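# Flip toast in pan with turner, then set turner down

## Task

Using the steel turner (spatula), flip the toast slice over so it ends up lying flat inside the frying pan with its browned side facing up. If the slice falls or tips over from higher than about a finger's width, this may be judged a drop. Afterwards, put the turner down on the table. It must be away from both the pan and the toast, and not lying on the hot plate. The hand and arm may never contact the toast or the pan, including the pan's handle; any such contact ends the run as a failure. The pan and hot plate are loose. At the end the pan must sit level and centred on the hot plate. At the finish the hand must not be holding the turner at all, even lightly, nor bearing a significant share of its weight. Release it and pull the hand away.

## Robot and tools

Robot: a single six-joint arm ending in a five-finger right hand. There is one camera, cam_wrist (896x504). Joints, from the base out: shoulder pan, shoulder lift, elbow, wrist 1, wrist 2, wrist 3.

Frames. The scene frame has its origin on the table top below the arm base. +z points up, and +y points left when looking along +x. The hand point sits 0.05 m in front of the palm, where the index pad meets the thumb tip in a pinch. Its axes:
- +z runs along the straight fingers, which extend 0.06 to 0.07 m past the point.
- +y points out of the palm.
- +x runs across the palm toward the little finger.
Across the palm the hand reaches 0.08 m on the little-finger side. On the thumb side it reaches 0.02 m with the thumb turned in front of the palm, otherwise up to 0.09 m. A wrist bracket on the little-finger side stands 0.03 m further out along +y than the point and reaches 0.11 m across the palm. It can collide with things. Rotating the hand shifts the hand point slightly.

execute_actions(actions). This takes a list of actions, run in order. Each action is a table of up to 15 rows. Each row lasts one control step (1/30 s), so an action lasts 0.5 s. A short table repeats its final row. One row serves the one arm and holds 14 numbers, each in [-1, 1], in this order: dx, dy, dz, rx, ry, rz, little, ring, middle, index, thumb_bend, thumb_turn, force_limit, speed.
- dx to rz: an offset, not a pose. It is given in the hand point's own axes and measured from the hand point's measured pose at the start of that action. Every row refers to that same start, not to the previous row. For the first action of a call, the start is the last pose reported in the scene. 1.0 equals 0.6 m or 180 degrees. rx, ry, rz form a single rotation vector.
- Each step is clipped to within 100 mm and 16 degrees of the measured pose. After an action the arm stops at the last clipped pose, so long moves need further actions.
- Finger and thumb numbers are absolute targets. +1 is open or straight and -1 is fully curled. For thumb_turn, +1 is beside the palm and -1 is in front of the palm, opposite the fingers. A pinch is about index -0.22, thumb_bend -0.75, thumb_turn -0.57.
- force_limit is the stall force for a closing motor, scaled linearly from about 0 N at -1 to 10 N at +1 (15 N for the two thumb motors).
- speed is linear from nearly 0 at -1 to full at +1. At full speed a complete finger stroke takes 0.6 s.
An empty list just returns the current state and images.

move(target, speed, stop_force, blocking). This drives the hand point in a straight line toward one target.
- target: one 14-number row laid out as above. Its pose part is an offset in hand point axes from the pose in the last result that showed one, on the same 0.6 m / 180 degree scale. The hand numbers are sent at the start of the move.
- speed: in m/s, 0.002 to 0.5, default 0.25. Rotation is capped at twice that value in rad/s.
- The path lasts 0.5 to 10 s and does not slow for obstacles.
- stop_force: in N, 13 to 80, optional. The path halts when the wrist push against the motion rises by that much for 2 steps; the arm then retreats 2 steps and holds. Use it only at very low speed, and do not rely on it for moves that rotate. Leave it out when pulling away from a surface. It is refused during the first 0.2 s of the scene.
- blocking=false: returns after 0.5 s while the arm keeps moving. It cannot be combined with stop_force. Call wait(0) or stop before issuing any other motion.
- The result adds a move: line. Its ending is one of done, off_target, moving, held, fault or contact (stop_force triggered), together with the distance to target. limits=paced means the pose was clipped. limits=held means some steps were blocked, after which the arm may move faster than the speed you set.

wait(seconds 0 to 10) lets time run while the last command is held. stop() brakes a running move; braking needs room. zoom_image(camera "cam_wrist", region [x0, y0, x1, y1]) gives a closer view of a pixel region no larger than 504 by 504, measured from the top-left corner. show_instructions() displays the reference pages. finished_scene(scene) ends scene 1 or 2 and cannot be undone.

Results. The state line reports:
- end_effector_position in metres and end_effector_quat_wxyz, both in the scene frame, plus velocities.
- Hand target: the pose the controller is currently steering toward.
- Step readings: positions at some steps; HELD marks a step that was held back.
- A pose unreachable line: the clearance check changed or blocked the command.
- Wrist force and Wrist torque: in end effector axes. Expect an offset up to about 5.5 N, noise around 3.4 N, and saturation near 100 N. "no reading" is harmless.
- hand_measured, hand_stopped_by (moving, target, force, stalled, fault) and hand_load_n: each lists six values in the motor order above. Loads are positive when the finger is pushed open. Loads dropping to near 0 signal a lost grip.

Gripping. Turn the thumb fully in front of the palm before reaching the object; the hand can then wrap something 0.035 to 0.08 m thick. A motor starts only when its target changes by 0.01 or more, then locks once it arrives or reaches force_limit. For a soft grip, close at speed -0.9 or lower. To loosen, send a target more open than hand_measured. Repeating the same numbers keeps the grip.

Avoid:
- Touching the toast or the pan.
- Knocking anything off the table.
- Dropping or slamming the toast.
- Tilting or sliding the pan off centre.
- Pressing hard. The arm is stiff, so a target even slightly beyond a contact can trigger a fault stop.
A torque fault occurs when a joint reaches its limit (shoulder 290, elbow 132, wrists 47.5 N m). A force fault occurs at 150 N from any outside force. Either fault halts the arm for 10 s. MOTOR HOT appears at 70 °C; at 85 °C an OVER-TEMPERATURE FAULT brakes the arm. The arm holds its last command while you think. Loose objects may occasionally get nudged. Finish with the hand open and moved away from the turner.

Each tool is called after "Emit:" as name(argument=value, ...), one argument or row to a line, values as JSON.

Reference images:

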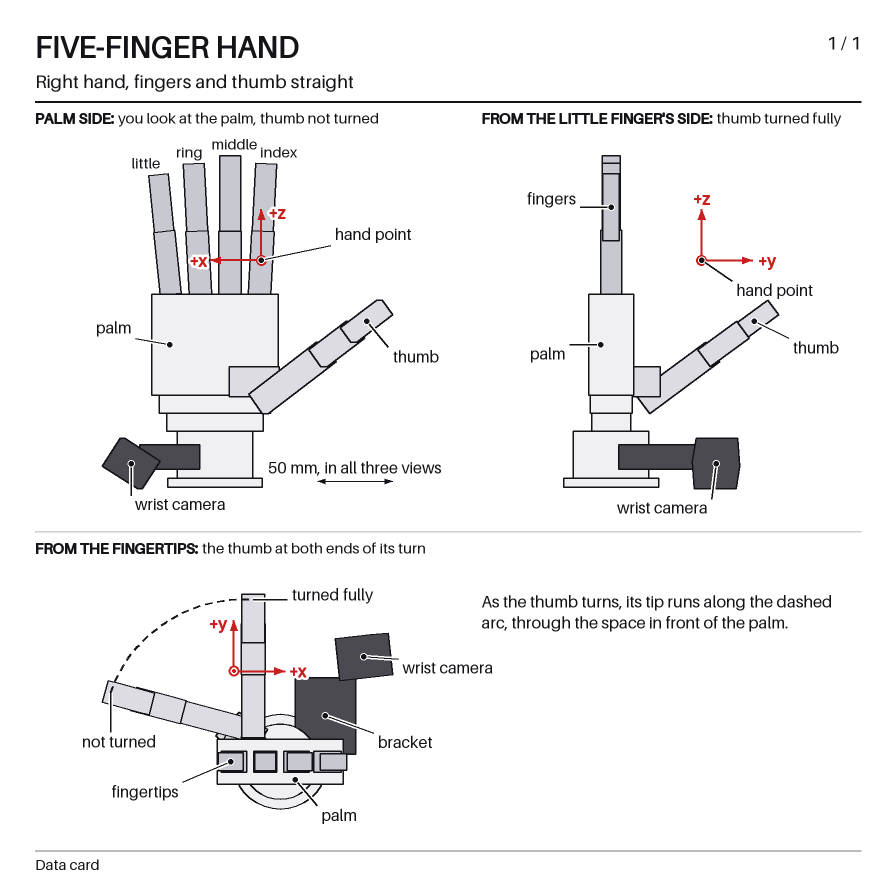

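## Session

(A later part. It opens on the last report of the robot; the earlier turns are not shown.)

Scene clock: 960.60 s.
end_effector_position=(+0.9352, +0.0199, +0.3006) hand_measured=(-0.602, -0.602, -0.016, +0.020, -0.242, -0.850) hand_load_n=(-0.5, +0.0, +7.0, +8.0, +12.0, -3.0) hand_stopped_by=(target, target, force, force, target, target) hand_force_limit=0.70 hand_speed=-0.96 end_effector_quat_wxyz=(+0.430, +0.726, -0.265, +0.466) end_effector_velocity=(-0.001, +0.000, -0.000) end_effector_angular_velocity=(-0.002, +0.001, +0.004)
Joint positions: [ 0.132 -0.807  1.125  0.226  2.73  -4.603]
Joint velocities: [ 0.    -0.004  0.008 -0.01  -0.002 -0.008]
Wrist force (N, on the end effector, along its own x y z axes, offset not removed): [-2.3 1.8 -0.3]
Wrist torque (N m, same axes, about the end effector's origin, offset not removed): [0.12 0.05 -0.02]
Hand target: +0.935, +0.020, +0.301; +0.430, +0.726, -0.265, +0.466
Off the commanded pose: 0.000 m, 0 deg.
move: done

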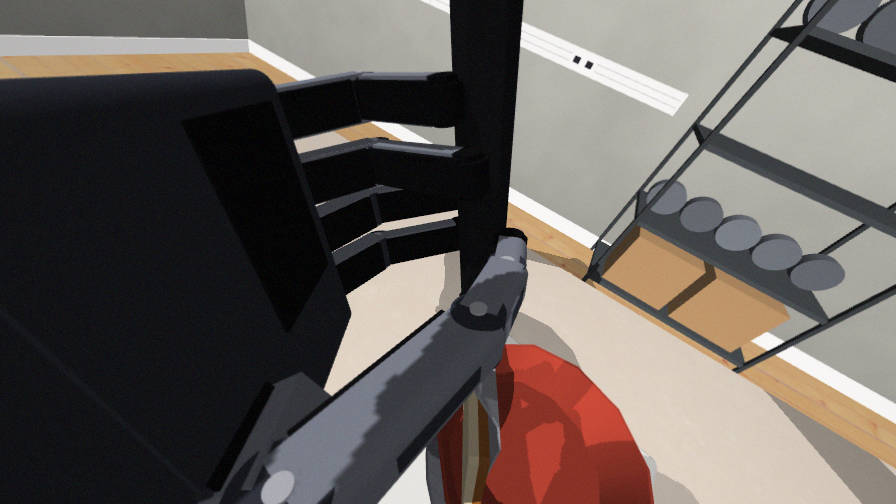

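Emit:
move(
  target=[-0.0014,-0.0341,0.0025,-0.0051,-0.00185,-0.0272,-0.6,-0.6,-0.65,-0.7,-0.25,-0.85,0.7,-0.96],
  speed=0.02,
)

Emit:
zoom_image(
  camera="cam_wrist",
  region=[430,390,530,504],
)

Scene clock: 964.37 s.
end_effector_position=(+0.9430, +0.0241, +0.2964) hand_measured=(-0.602, -0.602, -0.016, +0.020, -0.242, -0.850) hand_load_n=(-0.5, +0.0, +6.5, +8.0, +12.0, -3.0) hand_stopped_by=(target, target, force, force, target, target) hand_force_limit=0.70 hand_speed=-0.96 end_effector_quat_wxyz=(+0.442, +0.731, -0.252, +0.455) end_effector_velocity=(+0.000, -0.000, -0.001) end_effector_angular_velocity=(-0.000, +0.001, -0.000)
Joint positions: [ 0.137 -0.781  1.093  0.246  2.741 -4.631]
Joint velocities: [-0.     0.002 -0.     0.     0.     0.   ]
Wrist force (N, on the end effector, along its own x y z axes, offset not removed): [-2.0 3.7 0.2]
Wrist torque (N m, same axes, about the end effector's origin, offset not removed): [0.34 0.01 0.05]
Hand target: +0.943, +0.024, +0.296; +0.442, +0.731, -0.252, +0.455
Off the commanded pose: 0.011 m, 3 deg.
move: held; limits=held; held on 37 of 72 steps, including the last
pose unreachable: on one or more control steps of this call, first in action 0 (counted from 0), an arm could not follow its commanded pose, so it was not sent that pose on those steps. On the call's last step it was still not sent that pose. It may still have moved: this result reports where it is.
cause: the commanded pose would bring two parts of the arm too close to each other (joints 4 (wrist 1) to 6 (wrist 3) lie between them).

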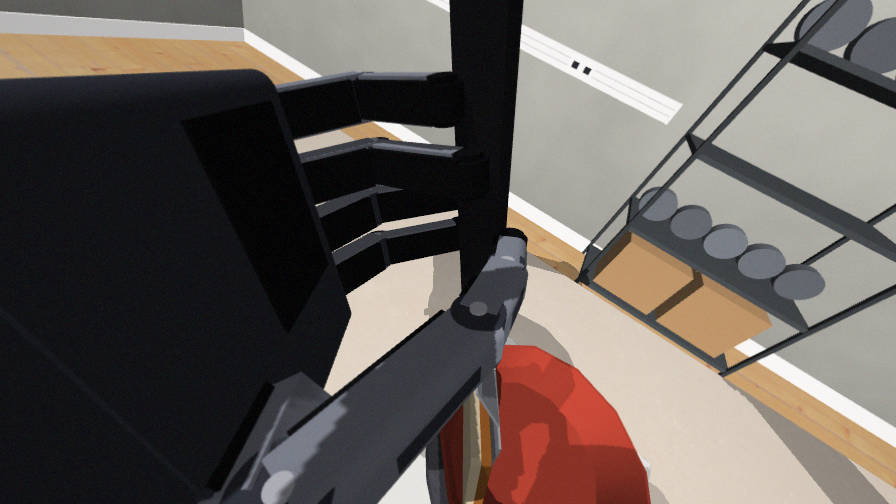

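Region (430, 390, 530, 504) of cam_wrist's 896x504 image, scaled by 4.421, with more detail than that image has; it fills the left 442 columns of this view, and the rest is white.

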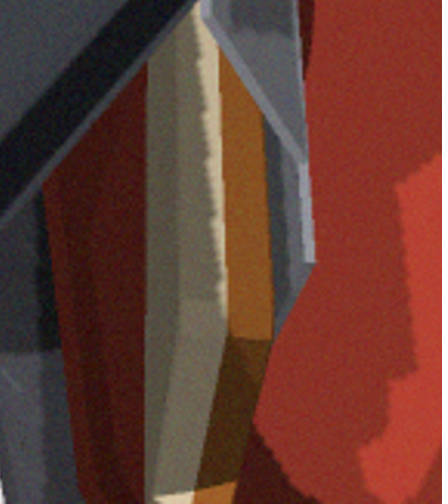

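Emit:
move(
  target=[-0.0021,0.0046,0,0,0,0,-0.6,-0.6,-0.65,-0.7,-0.25,-0.85,0.7,-0.96],
  speed=0.004,
)

Emit:
zoom_image(
  camera="cam_wrist",
  region=[430,390,530,504],
)

Scene clock: 967.57 s.
end_effector_position=(+0.9404, +0.0227, +0.2964) hand_measured=(-0.602, -0.602, -0.016, +0.020, -0.242, -0.850) hand_load_n=(-0.5, +0.0, +7.0, +9.0, +11.0, -3.0) hand_stopped_by=(target, target, force, force, target, target) hand_force_limit=0.70 hand_speed=-0.96 end_effector_quat_wxyz=(+0.442, +0.731, -0.252, +0.455) end_effector_velocity=(-0.000, -0.000, -0.002) end_effector_angular_velocity=(+0.000, +0.001, +0.001)
Joint positions: [ 0.136 -0.787  1.102  0.24   2.74  -4.632]
Joint velocities: [-0.     0.     0.002 -0.002 -0.001 -0.001]
Wrist force (N, on the end effector, along its own x y z axes, offset not removed): [-2.5 2.1 2.4]
Wrist torque (N m, same axes, about the end effector's origin, offset not removed): [0.10 0.07 0.11]
Hand target: +0.940, +0.023, +0.296; +0.442, +0.731, -0.252, +0.455
Off the commanded pose: 0.000 m, 0 deg.
move: done

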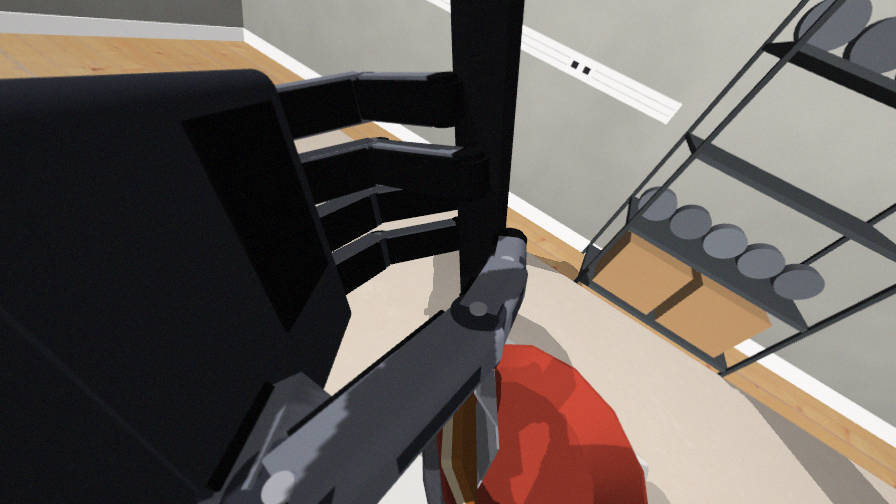

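Region (430, 390, 530, 504) of cam_wrist's 896x504 image, scaled by 4.421, with more detail than that image has; it fills the left 442 columns of this view, and the rest is white.

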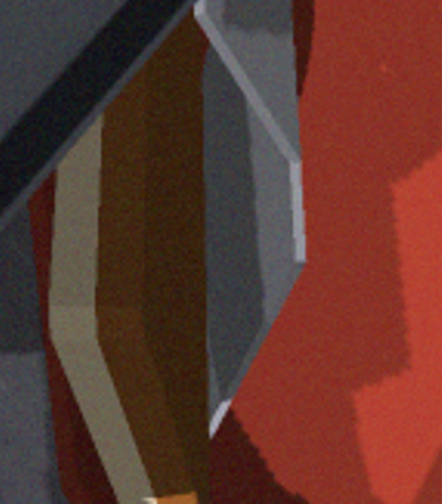

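Emit:
move(
  target=[-0.0098,0.0833,-0.0037,0.0102,0.0037,0.0544,-0.6,-0.6,-0.65,-0.7,-0.25,-0.85,0.7,-0.96],
  speed=0.025,
)

Emit:
zoom_image(
  camera="cam_wrist",
  region=[330,300,570,504],
)

Scene clock: 974.73 s.
end_effector_position=(+0.8984, +0.0004, +0.3125) hand_measured=(-0.602, -0.602, -0.016, +0.020, -0.242, -0.850) hand_load_n=(-0.5, +0.0, +7.0, +9.0, +11.0, -2.5) hand_stopped_by=(target, target, force, force, target, target) hand_force_limit=0.70 hand_speed=-0.96 end_effector_quat_wxyz=(+0.391, +0.711, -0.304, +0.499) end_effector_velocity=(-0.002, -0.000, +0.001) end_effector_angular_velocity=(+0.004, -0.007, +0.002)
Joint positions: [ 0.111 -0.913  1.264  0.14   2.688 -4.526]
Joint velocities: [-0.    -0.006  0.006 -0.004 -0.003  0.004]
Wrist force (N, on the end effector, along its own x y z axes, offset not removed): [-3.9 2.2 2.7]
Wrist torque (N m, same axes, about the end effector's origin, offset not removed): [0.11 0.19 0.00]
Hand target: +0.898, +0.000, +0.313; +0.391, +0.711, -0.304, +0.500
Off the commanded pose: 0.000 m, 0 deg.
move: done

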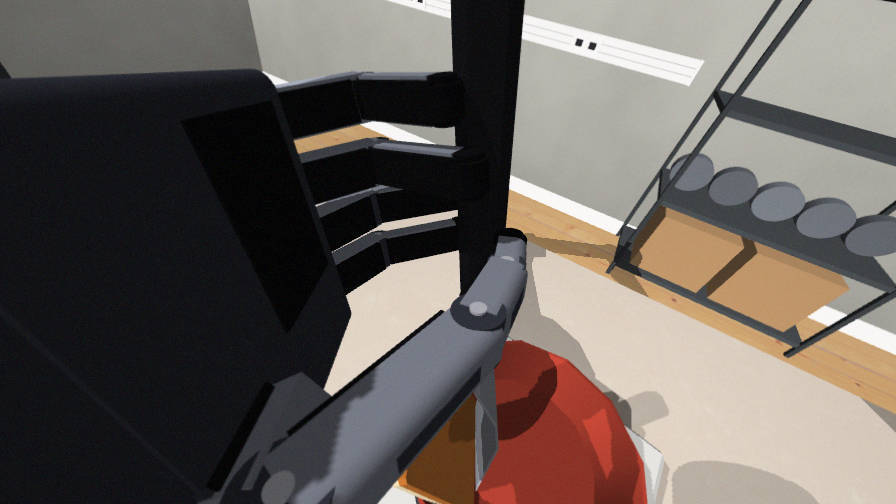

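Region (330, 300, 570, 504) of cam_wrist's 896x504 image, scaled by 2.100, with more detail than that image has; it fills the top 428 rows of this view, and the rest is white.

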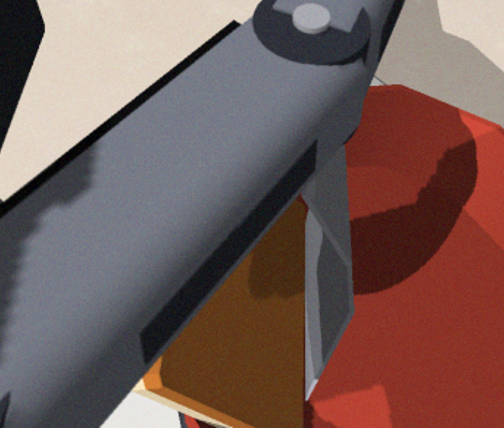

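Emit:
move(
  target=[-0.0058,0.0328,-0.0048,0,0,0,-0.6,-0.6,-0.65,-0.7,-0.25,-0.85,0.7,-0.96],
  speed=0.012,
)

Emit:
zoom_image(
  camera="cam_wrist",
  region=[330,300,570,504],
)

Scene clock: 978.90 s.
end_effector_position=(+0.8799, -0.0070, +0.3147) hand_measured=(-0.602, -0.602, -0.016, +0.020, -0.242, -0.850) hand_load_n=(-0.5, +0.0, +7.0, +9.0, +11.0, -2.5) hand_stopped_by=(target, target, force, force, target, target) hand_force_limit=0.70 hand_speed=-0.96 end_effector_quat_wxyz=(+0.391, +0.711, -0.304, +0.499) end_effector_velocity=(-0.002, -0.001, +0.002) end_effector_angular_velocity=(-0.002, -0.001, -0.001)
Joint positions: [ 0.105 -0.948  1.318  0.115  2.682 -4.533]
Joint velocities: [-0.    -0.004  0.004 -0.003  0.002 -0.002]
Wrist force (N, on the end effector, along its own x y z axes, offset not removed): [-2.0 2.9 0.8]
Wrist torque (N m, same axes, about the end effector's origin, offset not removed): [0.44 0.05 0.16]
Hand target: +0.880, -0.007, +0.315; +0.391, +0.711, -0.304, +0.499
Off the commanded pose: 0.000 m, 0 deg.
move: done

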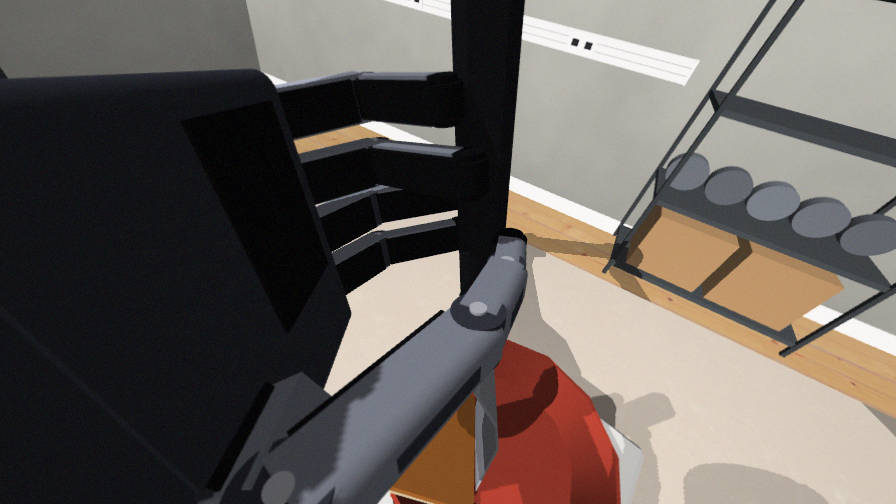

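Region (330, 300, 570, 504) of cam_wrist's 896x504 image, scaled by 2.100, with more detail than that image has; it fills the top 428 rows of this view, and the rest is white.

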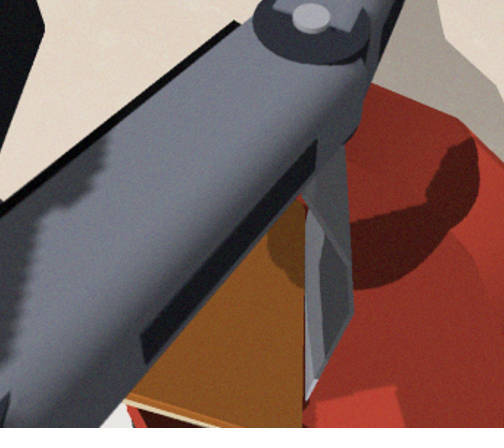

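Following. Continue.

Emit:
move(
  target=[-0.0112,0.04,-0.0052,0,0,0,-0.6,-0.6,-0.65,-0.7,-0.25,-0.85,0.7,-0.96],
  speed=0.012,
)

Emit:
zoom_image(
  camera="cam_wrist",
  region=[330,300,570,504],
)

Scene clock: 982.37 s.
end_effector_position=(+0.8567, -0.0162, +0.3151) hand_measured=(-0.602, -0.602, -0.016, +0.020, -0.242, -0.850) hand_load_n=(-0.5, +0.0, +7.0, +9.0, +11.0, -2.5) hand_stopped_by=(target, target, force, force, target, target) hand_force_limit=0.70 hand_speed=-0.96 end_effector_quat_wxyz=(+0.391, +0.711, -0.304, +0.499) end_effector_velocity=(-0.002, -0.001, +0.001) end_effector_angular_velocity=(+0.000, -0.001, +0.000)
Joint positions: [ 0.096 -0.989  1.385  0.081  2.675 -4.542]
Joint velocities: [-0.001 -0.004  0.005 -0.003 -0.001 -0.001]
Wrist force (N, on the end effector, along its own x y z axes, offset not removed): [-3.5 3.1 2.3]
Wrist torque (N m, same axes, about the end effector's origin, offset not removed): [0.34 0.25 0.18]
Hand target: +0.857, -0.016, +0.315; +0.391, +0.711, -0.304, +0.499
Off the commanded pose: 0.000 m, 0 deg.
move: done

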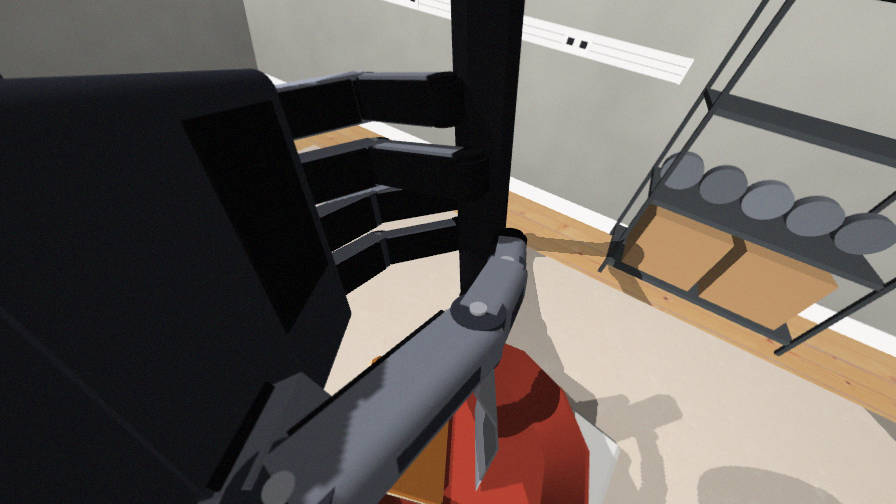

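Region (330, 300, 570, 504) of cam_wrist's 896x504 image, scaled by 2.100, with more detail than that image has; it fills the top 428 rows of this view, and the rest is white.

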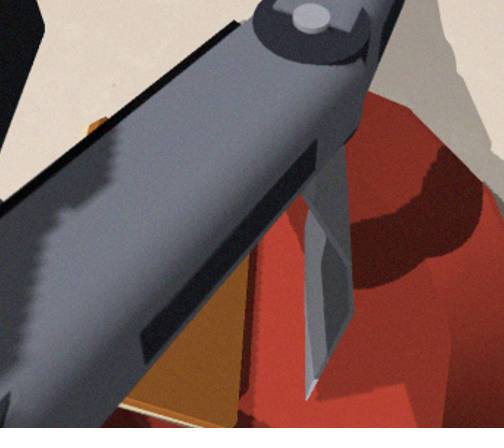

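Emit:
move(
  target=[0.017,-0.061,0.008,0,0,0,-0.6,-0.6,-0.65,-0.7,-0.25,-0.85,0.7,-0.96],
  speed=0.02,
)

Emit:
zoom_image(
  camera="cam_wrist",
  region=[330,300,570,504],
)

Scene clock: 999.30 s.
end_effector_position=(+0.8921, -0.0021, +0.3145) hand_measured=(-0.602, -0.602, -0.016, +0.020, -0.242, -0.850) hand_load_n=(-0.5, +0.0, +7.0, +9.0, +11.0, -2.5) hand_stopped_by=(target, target, force, force, target, target) hand_force_limit=0.70 hand_speed=-0.96 end_effector_quat_wxyz=(+0.391, +0.711, -0.304, +0.499) end_effector_velocity=(+0.002, +0.000, -0.002) end_effector_angular_velocity=(+0.000, +0.001, -0.001)
Joint positions: [ 0.109 -0.926  1.282  0.133  2.686 -4.528]
Joint velocities: [ 0.     0.006 -0.006  0.002  0.001  0.002]
Wrist force (N, on the end effector, along its own x y z axes, offset not removed): [-2.9 0.7 2.1]
Wrist torque (N m, same axes, about the end effector's origin, offset not removed): [-0.15 0.14 0.12]
Hand target: +0.892, -0.002, +0.314; +0.391, +0.711, -0.304, +0.499
Off the commanded pose: 0.000 m, 0 deg.
move: done

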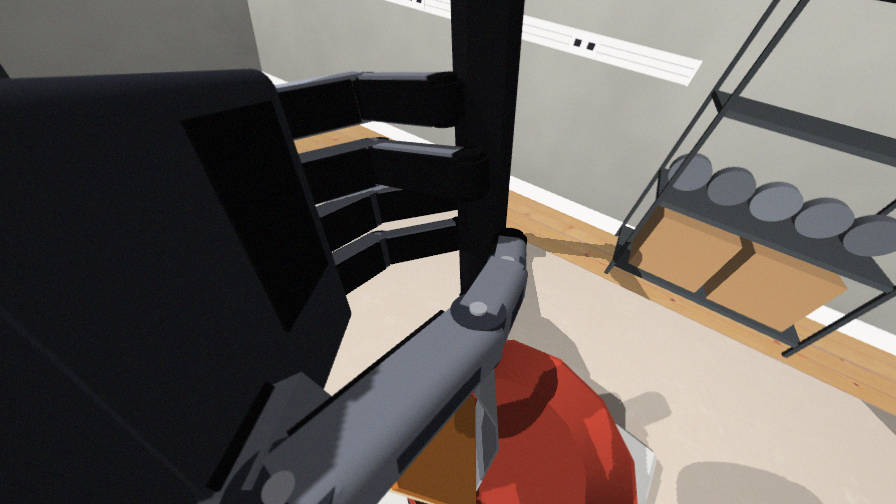

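Region (330, 300, 570, 504) of cam_wrist's 896x504 image, scaled by 2.100, with more detail than that image has; it fills the top 428 rows of this view, and the rest is white.

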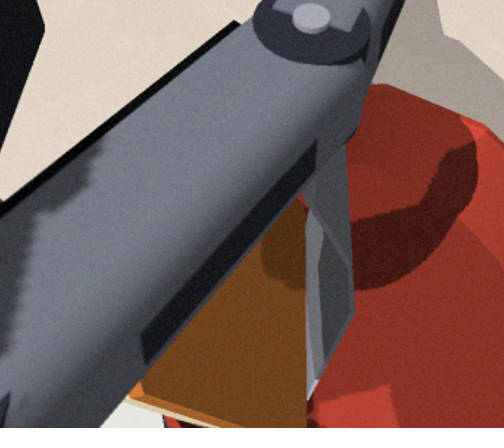

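Emit:
move(
  target=[-0.0143,0.0514,-0.0067,0,0,0,-0.6,-0.6,-0.65,-0.7,-0.25,-0.85,0.7,-0.96],
  speed=0.12,
)

Emit:
zoom_image(
  camera="cam_wrist",
  region=[330,300,570,504],
)

Scene clock: 1002.07 s.
end_effector_position=(+0.8623, -0.0140, +0.3150) hand_measured=(-0.602, -0.602, -0.016, +0.020, -0.242, -0.850) hand_load_n=(-0.5, +0.0, +7.0, +9.0, +11.0, -2.5) hand_stopped_by=(target, target, force, force, target, target) hand_force_limit=0.70 hand_speed=-0.96 end_effector_quat_wxyz=(+0.391, +0.711, -0.304, +0.499) end_effector_velocity=(-0.001, -0.001, -0.001) end_effector_angular_velocity=(-0.000, +0.001, +0.001)
Joint positions: [ 0.098 -0.979  1.369  0.089  2.677 -4.54 ]
Joint velocities: [-0.001 -0.002  0.005 -0.003 -0.001 -0.002]
Wrist force (N, on the end effector, along its own x y z axes, offset not removed): [-1.3 2.5 2.7]
Wrist torque (N m, same axes, about the end effector's origin, offset not removed): [0.19 -0.13 0.25]
Hand target: +0.862, -0.014, +0.315; +0.391, +0.711, -0.304, +0.499
Off the commanded pose: 0.000 m, 0 deg.
move: done

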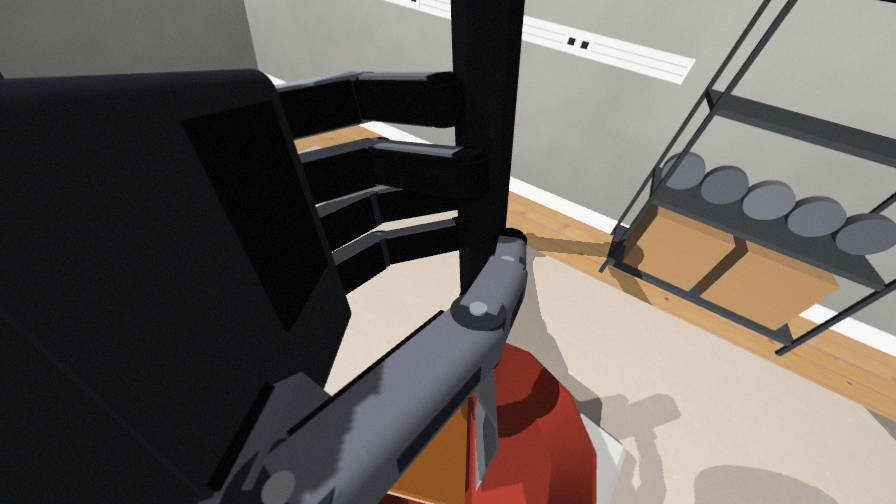

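Region (330, 300, 570, 504) of cam_wrist's 896x504 image, scaled by 2.100, with more detail than that image has; it fills the top 428 rows of this view, and the rest is white.

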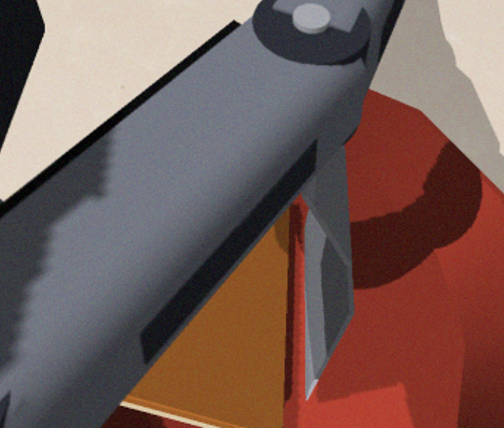

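Emit:
move(
  target=[0.0192,-0.069,0.009,0,0,0,-0.6,-0.6,-0.65,-0.7,-0.25,-0.85,0.7,-0.96],
  speed=0.03,
)

Emit:
move(
  target=[-0.0232,0.0835,-0.0109,0,0,0,-0.6,-0.6,-0.65,-0.7,-0.25,-0.85,0.7,-0.96],
  speed=0.2,
)

Emit:
zoom_image(
  camera="cam_wrist",
  region=[330,300,570,504],
)

Scene clock: 1007.23 s.
end_effector_position=(+0.9024, +0.0019, +0.3143) hand_measured=(-0.602, -0.602, -0.016, +0.020, -0.242, -0.850) hand_load_n=(-0.5, +0.0, +7.0, +9.0, +11.0, -3.0) hand_stopped_by=(target, target, force, force, target, target) hand_force_limit=0.70 hand_speed=-0.96 end_effector_quat_wxyz=(+0.391, +0.711, -0.304, +0.499) end_effector_velocity=(+0.002, +0.000, +0.001) end_effector_angular_velocity=(+0.001, -0.002, -0.000)
Joint positions: [ 0.113 -0.907  1.25   0.149  2.69  -4.525]
Joint velocities: [-0.     0.002 -0.006  0.003 -0.     0.001]
Wrist force (N, on the end effector, along its own x y z axes, offset not removed): [0.3 1.0 2.0]
Wrist torque (N m, same axes, about the end effector's origin, offset not removed): [-0.04 -0.41 0.24]
Hand target: +0.903, +0.002, +0.314; +0.391, +0.711, -0.304, +0.499
Off the commanded pose: 0.000 m, 0 deg.
move: done

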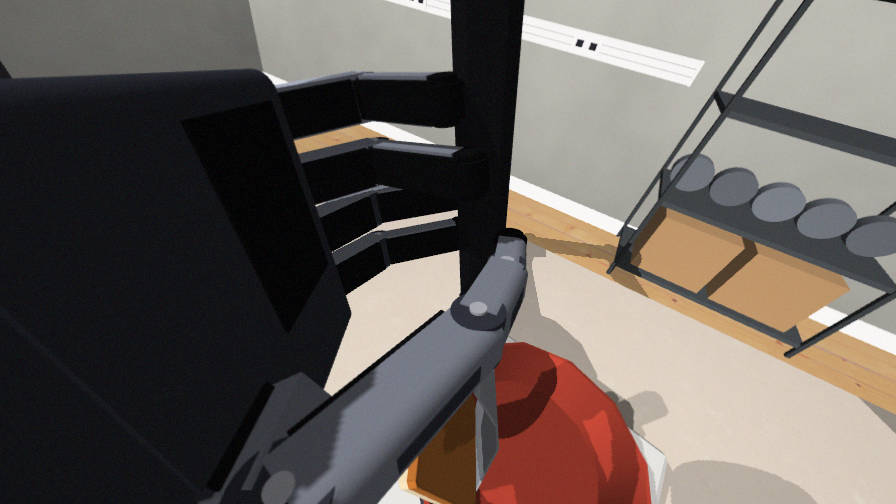

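Scene clock: 1008.10 s.
end_effector_position=(+0.8539, -0.0174, +0.3151) hand_measured=(-0.602, -0.602, -0.016, +0.020, -0.242, -0.850) hand_load_n=(-0.5, +0.0, +7.0, +9.0, +11.0, -2.5) hand_stopped_by=(target, target, force, force, target, target) hand_force_limit=0.70 hand_speed=-0.96 end_effector_quat_wxyz=(+0.391, +0.711, -0.304, +0.499) end_effector_velocity=(-0.002, -0.001, +0.001) end_effector_angular_velocity=(-0.001, -0.002, +0.000)
Joint positions: [ 0.095 -0.994  1.393  0.077  2.674 -4.543]
Joint velocities: [-0.001 -0.004  0.006 -0.006 -0.001 -0.003]
Wrist force (N, on the end effector, along its own x y z axes, offset not removed): [-0.3 2.7 0.2]
Wrist torque (N m, same axes, about the end effector's origin, offset not removed): [0.43 -0.17 0.32]
Hand target: +0.854, -0.017, +0.315; +0.391, +0.711, -0.304, +0.499
Off the commanded pose: 0.000 m, 0 deg.
move: done

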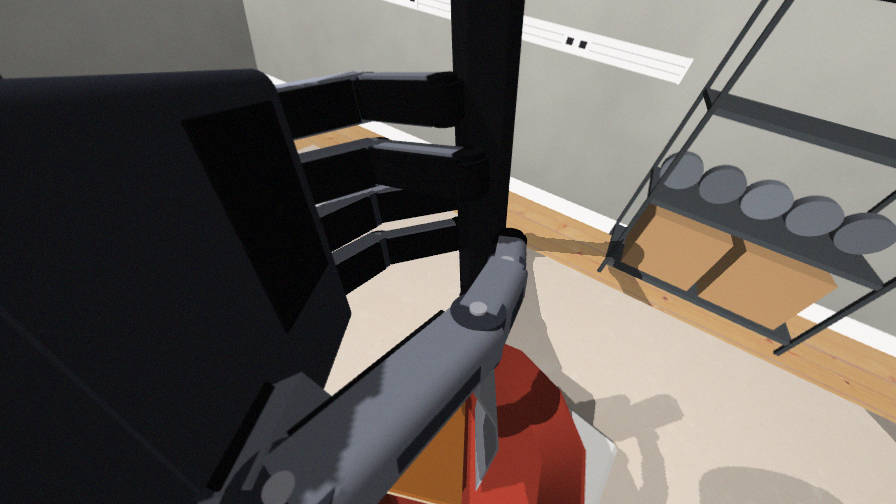

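Region (330, 300, 570, 504) of cam_wrist's 896x504 image, scaled by 2.100, with more detail than that image has; it fills the top 428 rows of this view, and the rest is white.

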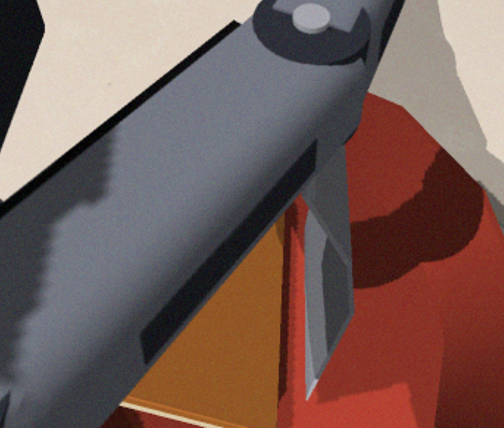

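Emit:
move(
  target=[0.103,0.0265,-0.0208,0,0,0,-0.6,-0.6,-0.65,-0.7,-0.25,-0.85,0.7,-0.96],
  speed=0.15,
)

Emit:
move(
  target=[0.0308,-0.0602,0.0195,0.0203,0.0073,0.1089,-0.6,-0.6,-0.65,-0.7,-0.25,-0.85,0.7,-0.96],
  speed=0.2,
)

Emit:
zoom_image(
  camera="cam_wrist",
  region=[420,280,720,504],
)

Scene clock: 1011.90 s.
end_effector_position=(+0.8545, -0.0173, +0.3800) hand_measured=(-0.602, -0.602, -0.016, +0.020, -0.242, -0.850) hand_load_n=(-0.5, +0.0, +7.0, +9.0, +11.0, -2.5) hand_stopped_by=(target, target, force, force, target, target) hand_force_limit=0.70 hand_speed=-0.96 end_effector_quat_wxyz=(+0.391, +0.711, -0.304, +0.499) end_effector_velocity=(+0.000, +0.000, +0.002) end_effector_angular_velocity=(+0.001, +0.000, +0.001)
Joint positions: [ 0.094 -1.03   1.329  0.176  2.673 -4.544]
Joint velocities: [ 0.    -0.001 -0.003  0.006 -0.001  0.002]
Wrist force (N, on the end effector, along its own x y z axes, offset not removed): [-2.4 1.7 1.6]
Wrist torque (N m, same axes, about the end effector's origin, offset not removed): [0.13 0.02 0.12]
Hand target: +0.855, -0.017, +0.380; +0.391, +0.711, -0.304, +0.499
Off the commanded pose: 0.000 m, 0 deg.
move: done

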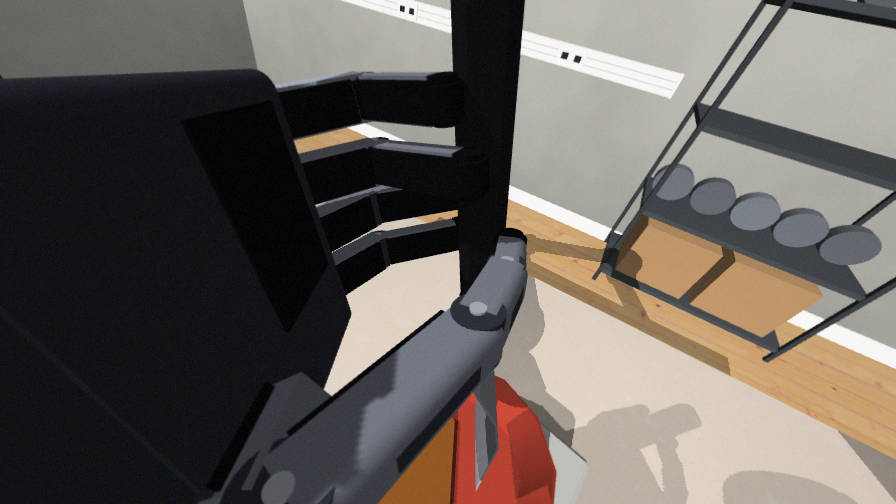

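Scene clock: 1013.20 s.
end_effector_position=(+0.8955, -0.0098, +0.3862) hand_measured=(-0.602, -0.602, -0.016, +0.020, -0.242, -0.850) hand_load_n=(-0.5, +0.0, +7.0, +8.5, +11.5, -3.0) hand_stopped_by=(target, target, force, force, target, target) hand_force_limit=0.70 hand_speed=-0.96 end_effector_quat_wxyz=(+0.281, +0.655, -0.400, +0.576) end_effector_velocity=(+0.000, -0.000, +0.001) end_effector_angular_velocity=(+0.004, -0.006, -0.001)
Joint positions: [ 0.086 -1.032  1.282  0.134  2.612 -4.283]
Joint velocities: [-0.001 -0.001 -0.001  0.002 -0.001  0.007]
Wrist force (N, on the end effector, along its own x y z axes, offset not removed): [-2.4 2.5 2.9]
Wrist torque (N m, same axes, about the end effector's origin, offset not removed): [0.16 0.08 0.07]
Hand target: +0.896, -0.010, +0.386; +0.281, +0.655, -0.400, +0.576
Off the commanded pose: 0.000 m, 0 deg.
move: done

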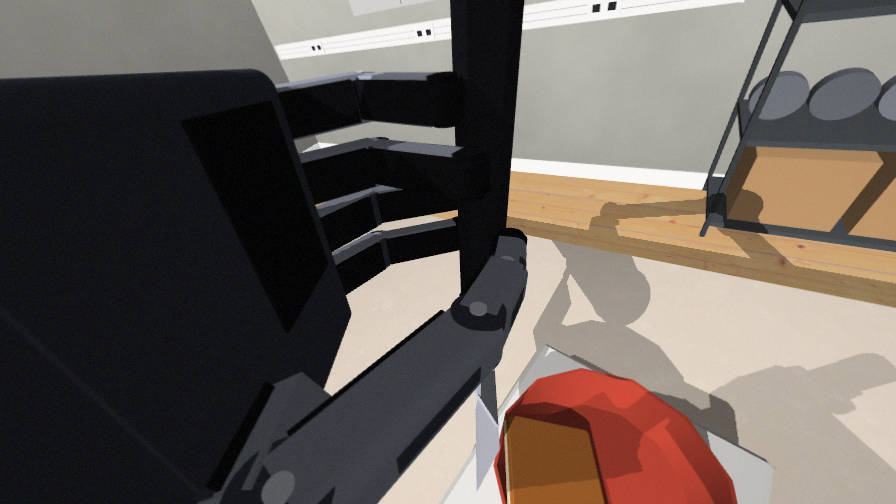

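Region (420, 280, 720, 504) of cam_wrist's 896x504 image, scaled by 1.680, with more detail than that image has; it fills the top 376 rows of this view, and the rest is white.

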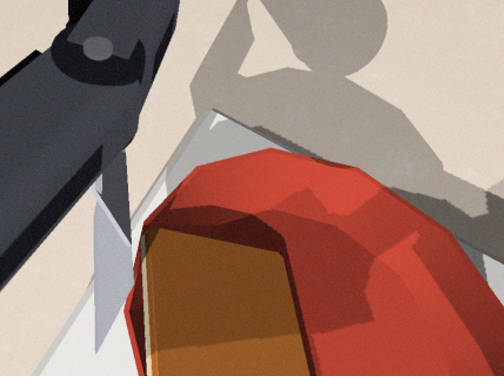

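Emit:
move(
  target=[-0.0088,0.0655,-0.024,-0.0203,-0.0073,-0.1089,-0.6,-0.6,-0.65,-0.7,-0.25,-0.85,0.7,-0.96],
  speed=0.2,
)

Emit:
move(
  target=[-0.103,-0.0265,0.0208,0,0,0,-0.6,-0.6,-0.65,-0.7,-0.25,-0.85,0.7,-0.96],
  speed=0.1,
)

Scene clock: 1019.73 s.
end_effector_position=(+0.8546, -0.0173, +0.3798) hand_measured=(-0.602, -0.602, -0.016, +0.020, -0.242, -0.850) hand_load_n=(-0.5, +0.0, +7.0, +9.0, +11.0, -2.5) hand_stopped_by=(target, target, force, force, target, target) hand_force_limit=0.70 hand_speed=-0.96 end_effector_quat_wxyz=(+0.391, +0.711, -0.304, +0.499) end_effector_velocity=(-0.001, +0.000, +0.001) end_effector_angular_velocity=(-0.005, +0.006, +0.001)
Joint positions: [ 0.094 -1.029  1.329  0.176  2.673 -4.544]
Joint velocities: [ 0.001 -0.002  0.003 -0.004  0.002 -0.01 ]
Wrist force (N, on the end effector, along its own x y z axes, offset not removed): [-1.5 1.4 2.4]
Wrist torque (N m, same axes, about the end effector's origin, offset not removed): [0.08 -0.03 0.14]
Hand target: +0.854, -0.017, +0.380; +0.391, +0.711, -0.304, +0.499
Off the commanded pose: 0.000 m, 0 deg.
move: done

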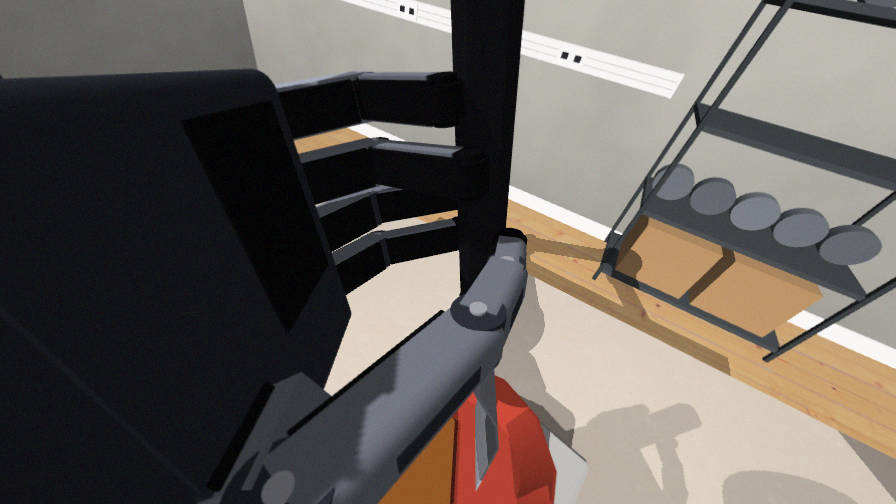

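Scene clock: 1020.80 s.
end_effector_position=(+0.8539, -0.0173, +0.3149) hand_measured=(-0.602, -0.602, -0.016, +0.020, -0.242, -0.850) hand_load_n=(-0.5, +0.0, +7.0, +9.0, +11.0, -2.5) hand_stopped_by=(target, target, force, force, target, target) hand_force_limit=0.70 hand_speed=-0.96 end_effector_quat_wxyz=(+0.391, +0.711, -0.304, +0.499) end_effector_velocity=(-0.001, -0.000, -0.000) end_effector_angular_velocity=(-0.002, -0.001, -0.001)
Joint positions: [ 0.095 -0.994  1.392  0.077  2.674 -4.543]
Joint velocities: [ 0.    -0.     0.002 -0.004  0.002 -0.002]
Wrist force (N, on the end effector, along its own x y z axes, offset not removed): [-3.6 3.0 1.2]
Wrist torque (N m, same axes, about the end effector's origin, offset not removed): [0.38 0.27 0.10]
Hand target: +0.854, -0.017, +0.315; +0.391, +0.711, -0.304, +0.499
Off the commanded pose: 0.000 m, 0 deg.
move: done

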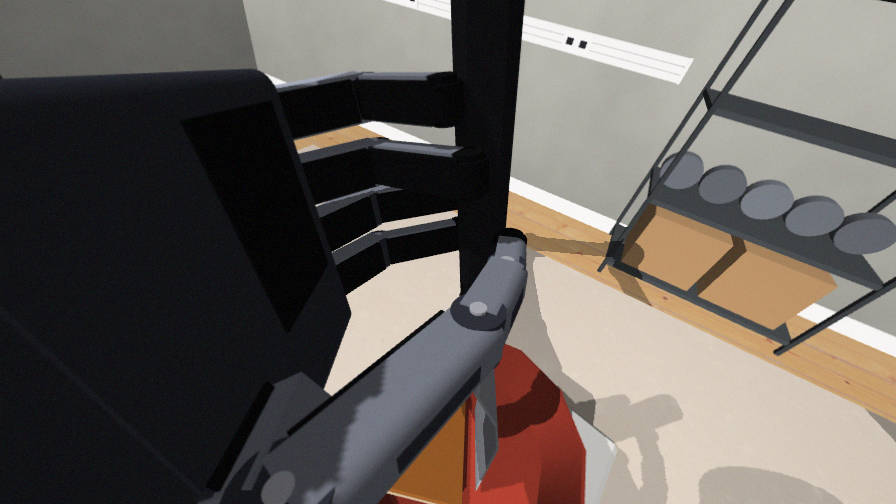

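Emit:
move(
  target=[0.0259,-0.0931,0.0122,0,0,0,-0.6,-0.6,-0.65,-0.7,-0.25,-0.85,0.7,-0.96],
  speed=0.04,
)

Emit:
move(
  target=[-0.0286,0.1027,-0.0134,0,0,0,-0.6,-0.6,-0.65,-0.7,-0.25,-0.85,0.7,-0.96],
  speed=0.35,
)

Emit:
zoom_image(
  camera="cam_wrist",
  region=[330,300,570,504],
)

Scene clock: 1025.00 s.
end_effector_position=(+0.9081, +0.0042, +0.3140) hand_measured=(-0.602, -0.602, -0.016, +0.020, -0.242, -0.850) hand_load_n=(-1.0, +0.0, +7.0, +8.5, +11.5, -3.0) hand_stopped_by=(target, target, force, force, target, target) hand_force_limit=0.70 hand_speed=-0.96 end_effector_quat_wxyz=(+0.391, +0.711, -0.304, +0.499) end_effector_velocity=(+0.002, +0.001, +0.001) end_effector_angular_velocity=(+0.002, -0.002, +0.001)
Joint positions: [ 0.114 -0.896  1.233  0.158  2.691 -4.522]
Joint velocities: [ 0.     0.002 -0.005  0.004 -0.001  0.002]
Wrist force (N, on the end effector, along its own x y z axes, offset not removed): [-4.6 0.3 4.1]
Wrist torque (N m, same axes, about the end effector's origin, offset not removed): [-0.22 0.37 -0.22]
Hand target: +0.908, +0.004, +0.314; +0.391, +0.711, -0.304, +0.499
Off the commanded pose: 0.000 m, 0 deg.
move: done

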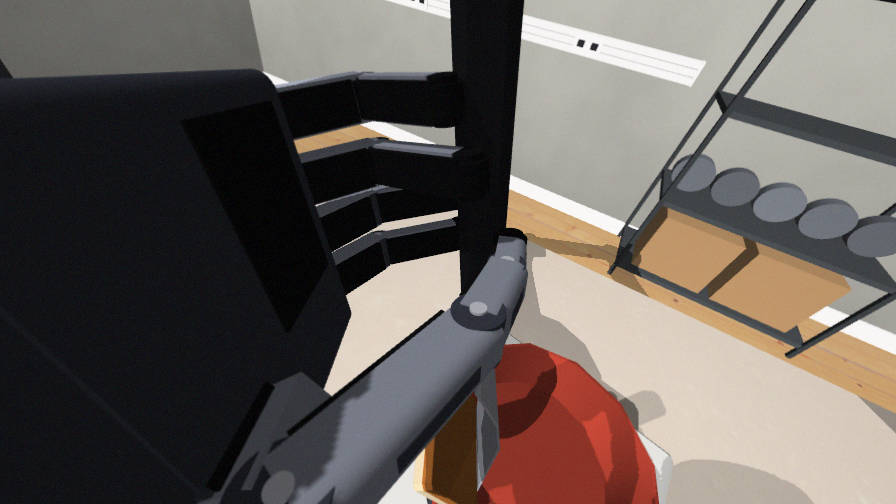

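Scene clock: 1025.90 s.
end_effector_position=(+0.8483, -0.0196, +0.3150) hand_measured=(-0.602, -0.602, -0.016, +0.020, -0.242, -0.850) hand_load_n=(-0.5, +0.0, +7.0, +9.0, +11.0, -2.5) hand_stopped_by=(target, target, force, force, target, target) hand_force_limit=0.70 hand_speed=-0.96 end_effector_quat_wxyz=(+0.391, +0.711, -0.304, +0.499) end_effector_velocity=(-0.001, -0.001, -0.000) end_effector_angular_velocity=(-0.000, +0.001, +0.002)
Joint positions: [ 0.092 -1.004  1.408  0.07   2.672 -4.545]
Joint velocities: [-0.001 -0.003  0.005 -0.004 -0.002 -0.003]
Wrist force (N, on the end effector, along its own x y z axes, offset not removed): [-2.1 3.8 2.6]
Wrist torque (N m, same axes, about the end effector's origin, offset not removed): [0.26 0.04 0.21]
Hand target: +0.848, -0.020, +0.315; +0.391, +0.711, -0.304, +0.499
Off the commanded pose: 0.000 m, 0 deg.
move: done

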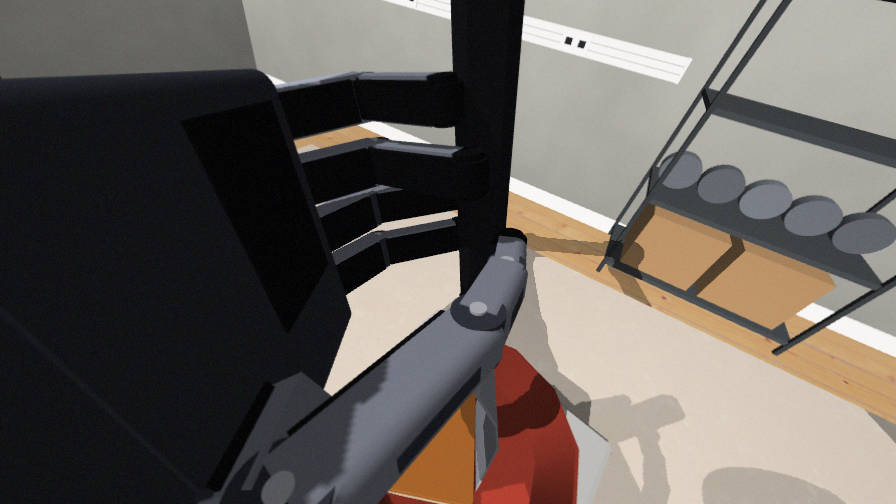

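Region (330, 300, 570, 504) of cam_wrist's 896x504 image, scaled by 2.100, with more detail than that image has; it fills the top 428 rows of this view, and the rest is white.

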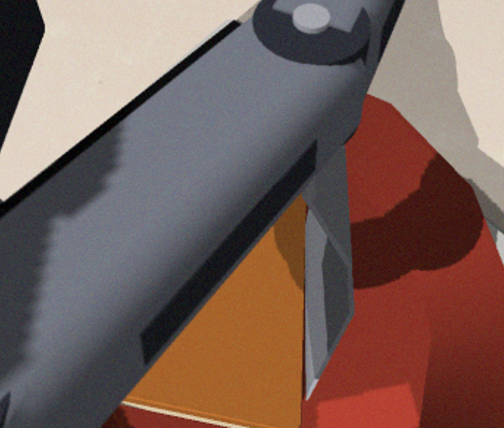

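Caught by the gate. Retreat slowly.

Emit:
move(
  target=[-0.0067,0.0241,-0.0031,0,0,0,-0.6,-0.6,-0.65,-0.7,-0.25,-0.85,0.7,-0.96],
  speed=0.015,
)

Emit:
zoom_image(
  camera="cam_wrist",
  region=[330,300,570,504],
)

Scene clock: 1028.83 s.
end_effector_position=(+0.8345, -0.0251, +0.3152) hand_measured=(-0.602, -0.602, -0.016, +0.020, -0.242, -0.850) hand_load_n=(-0.5, +0.0, +7.0, +9.0, +11.0, -2.5) hand_stopped_by=(target, target, force, force, target, target) hand_force_limit=0.70 hand_speed=-0.96 end_effector_quat_wxyz=(+0.391, +0.711, -0.304, +0.499) end_effector_velocity=(-0.002, -0.001, -0.000) end_effector_angular_velocity=(-0.000, +0.000, +0.000)
Joint positions: [ 0.087 -1.028  1.446  0.051  2.667 -4.551]
Joint velocities: [-0.001 -0.003  0.005 -0.003 -0.001 -0.001]
Wrist force (N, on the end effector, along its own x y z axes, offset not removed): [-3.2 1.1 0.6]
Wrist torque (N m, same axes, about the end effector's origin, offset not removed): [0.14 0.17 0.09]
Hand target: +0.834, -0.025, +0.315; +0.391, +0.711, -0.304, +0.499
Off the commanded pose: 0.000 m, 0 deg.
move: done

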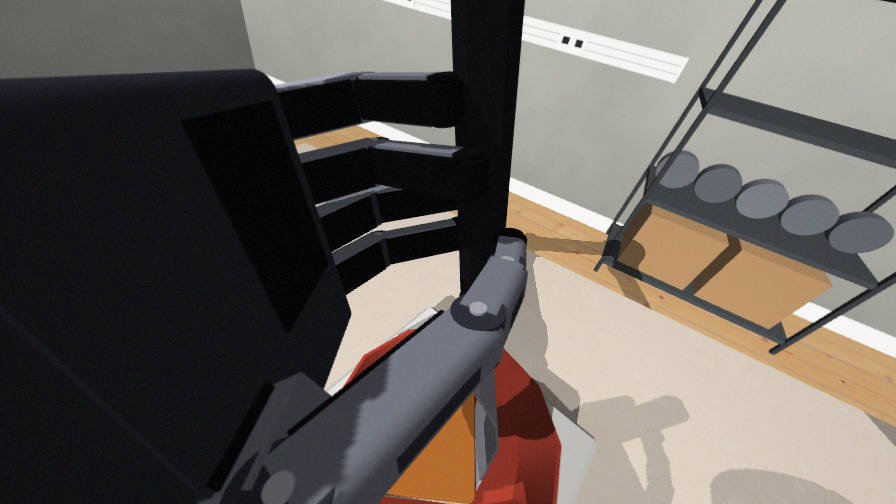

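Region (330, 300, 570, 504) of cam_wrist's 896x504 image, scaled by 2.100, with more detail than that image has; it fills the top 428 rows of this view, and the rest is white.

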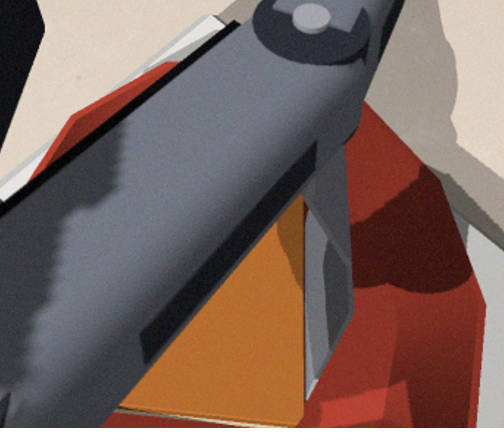

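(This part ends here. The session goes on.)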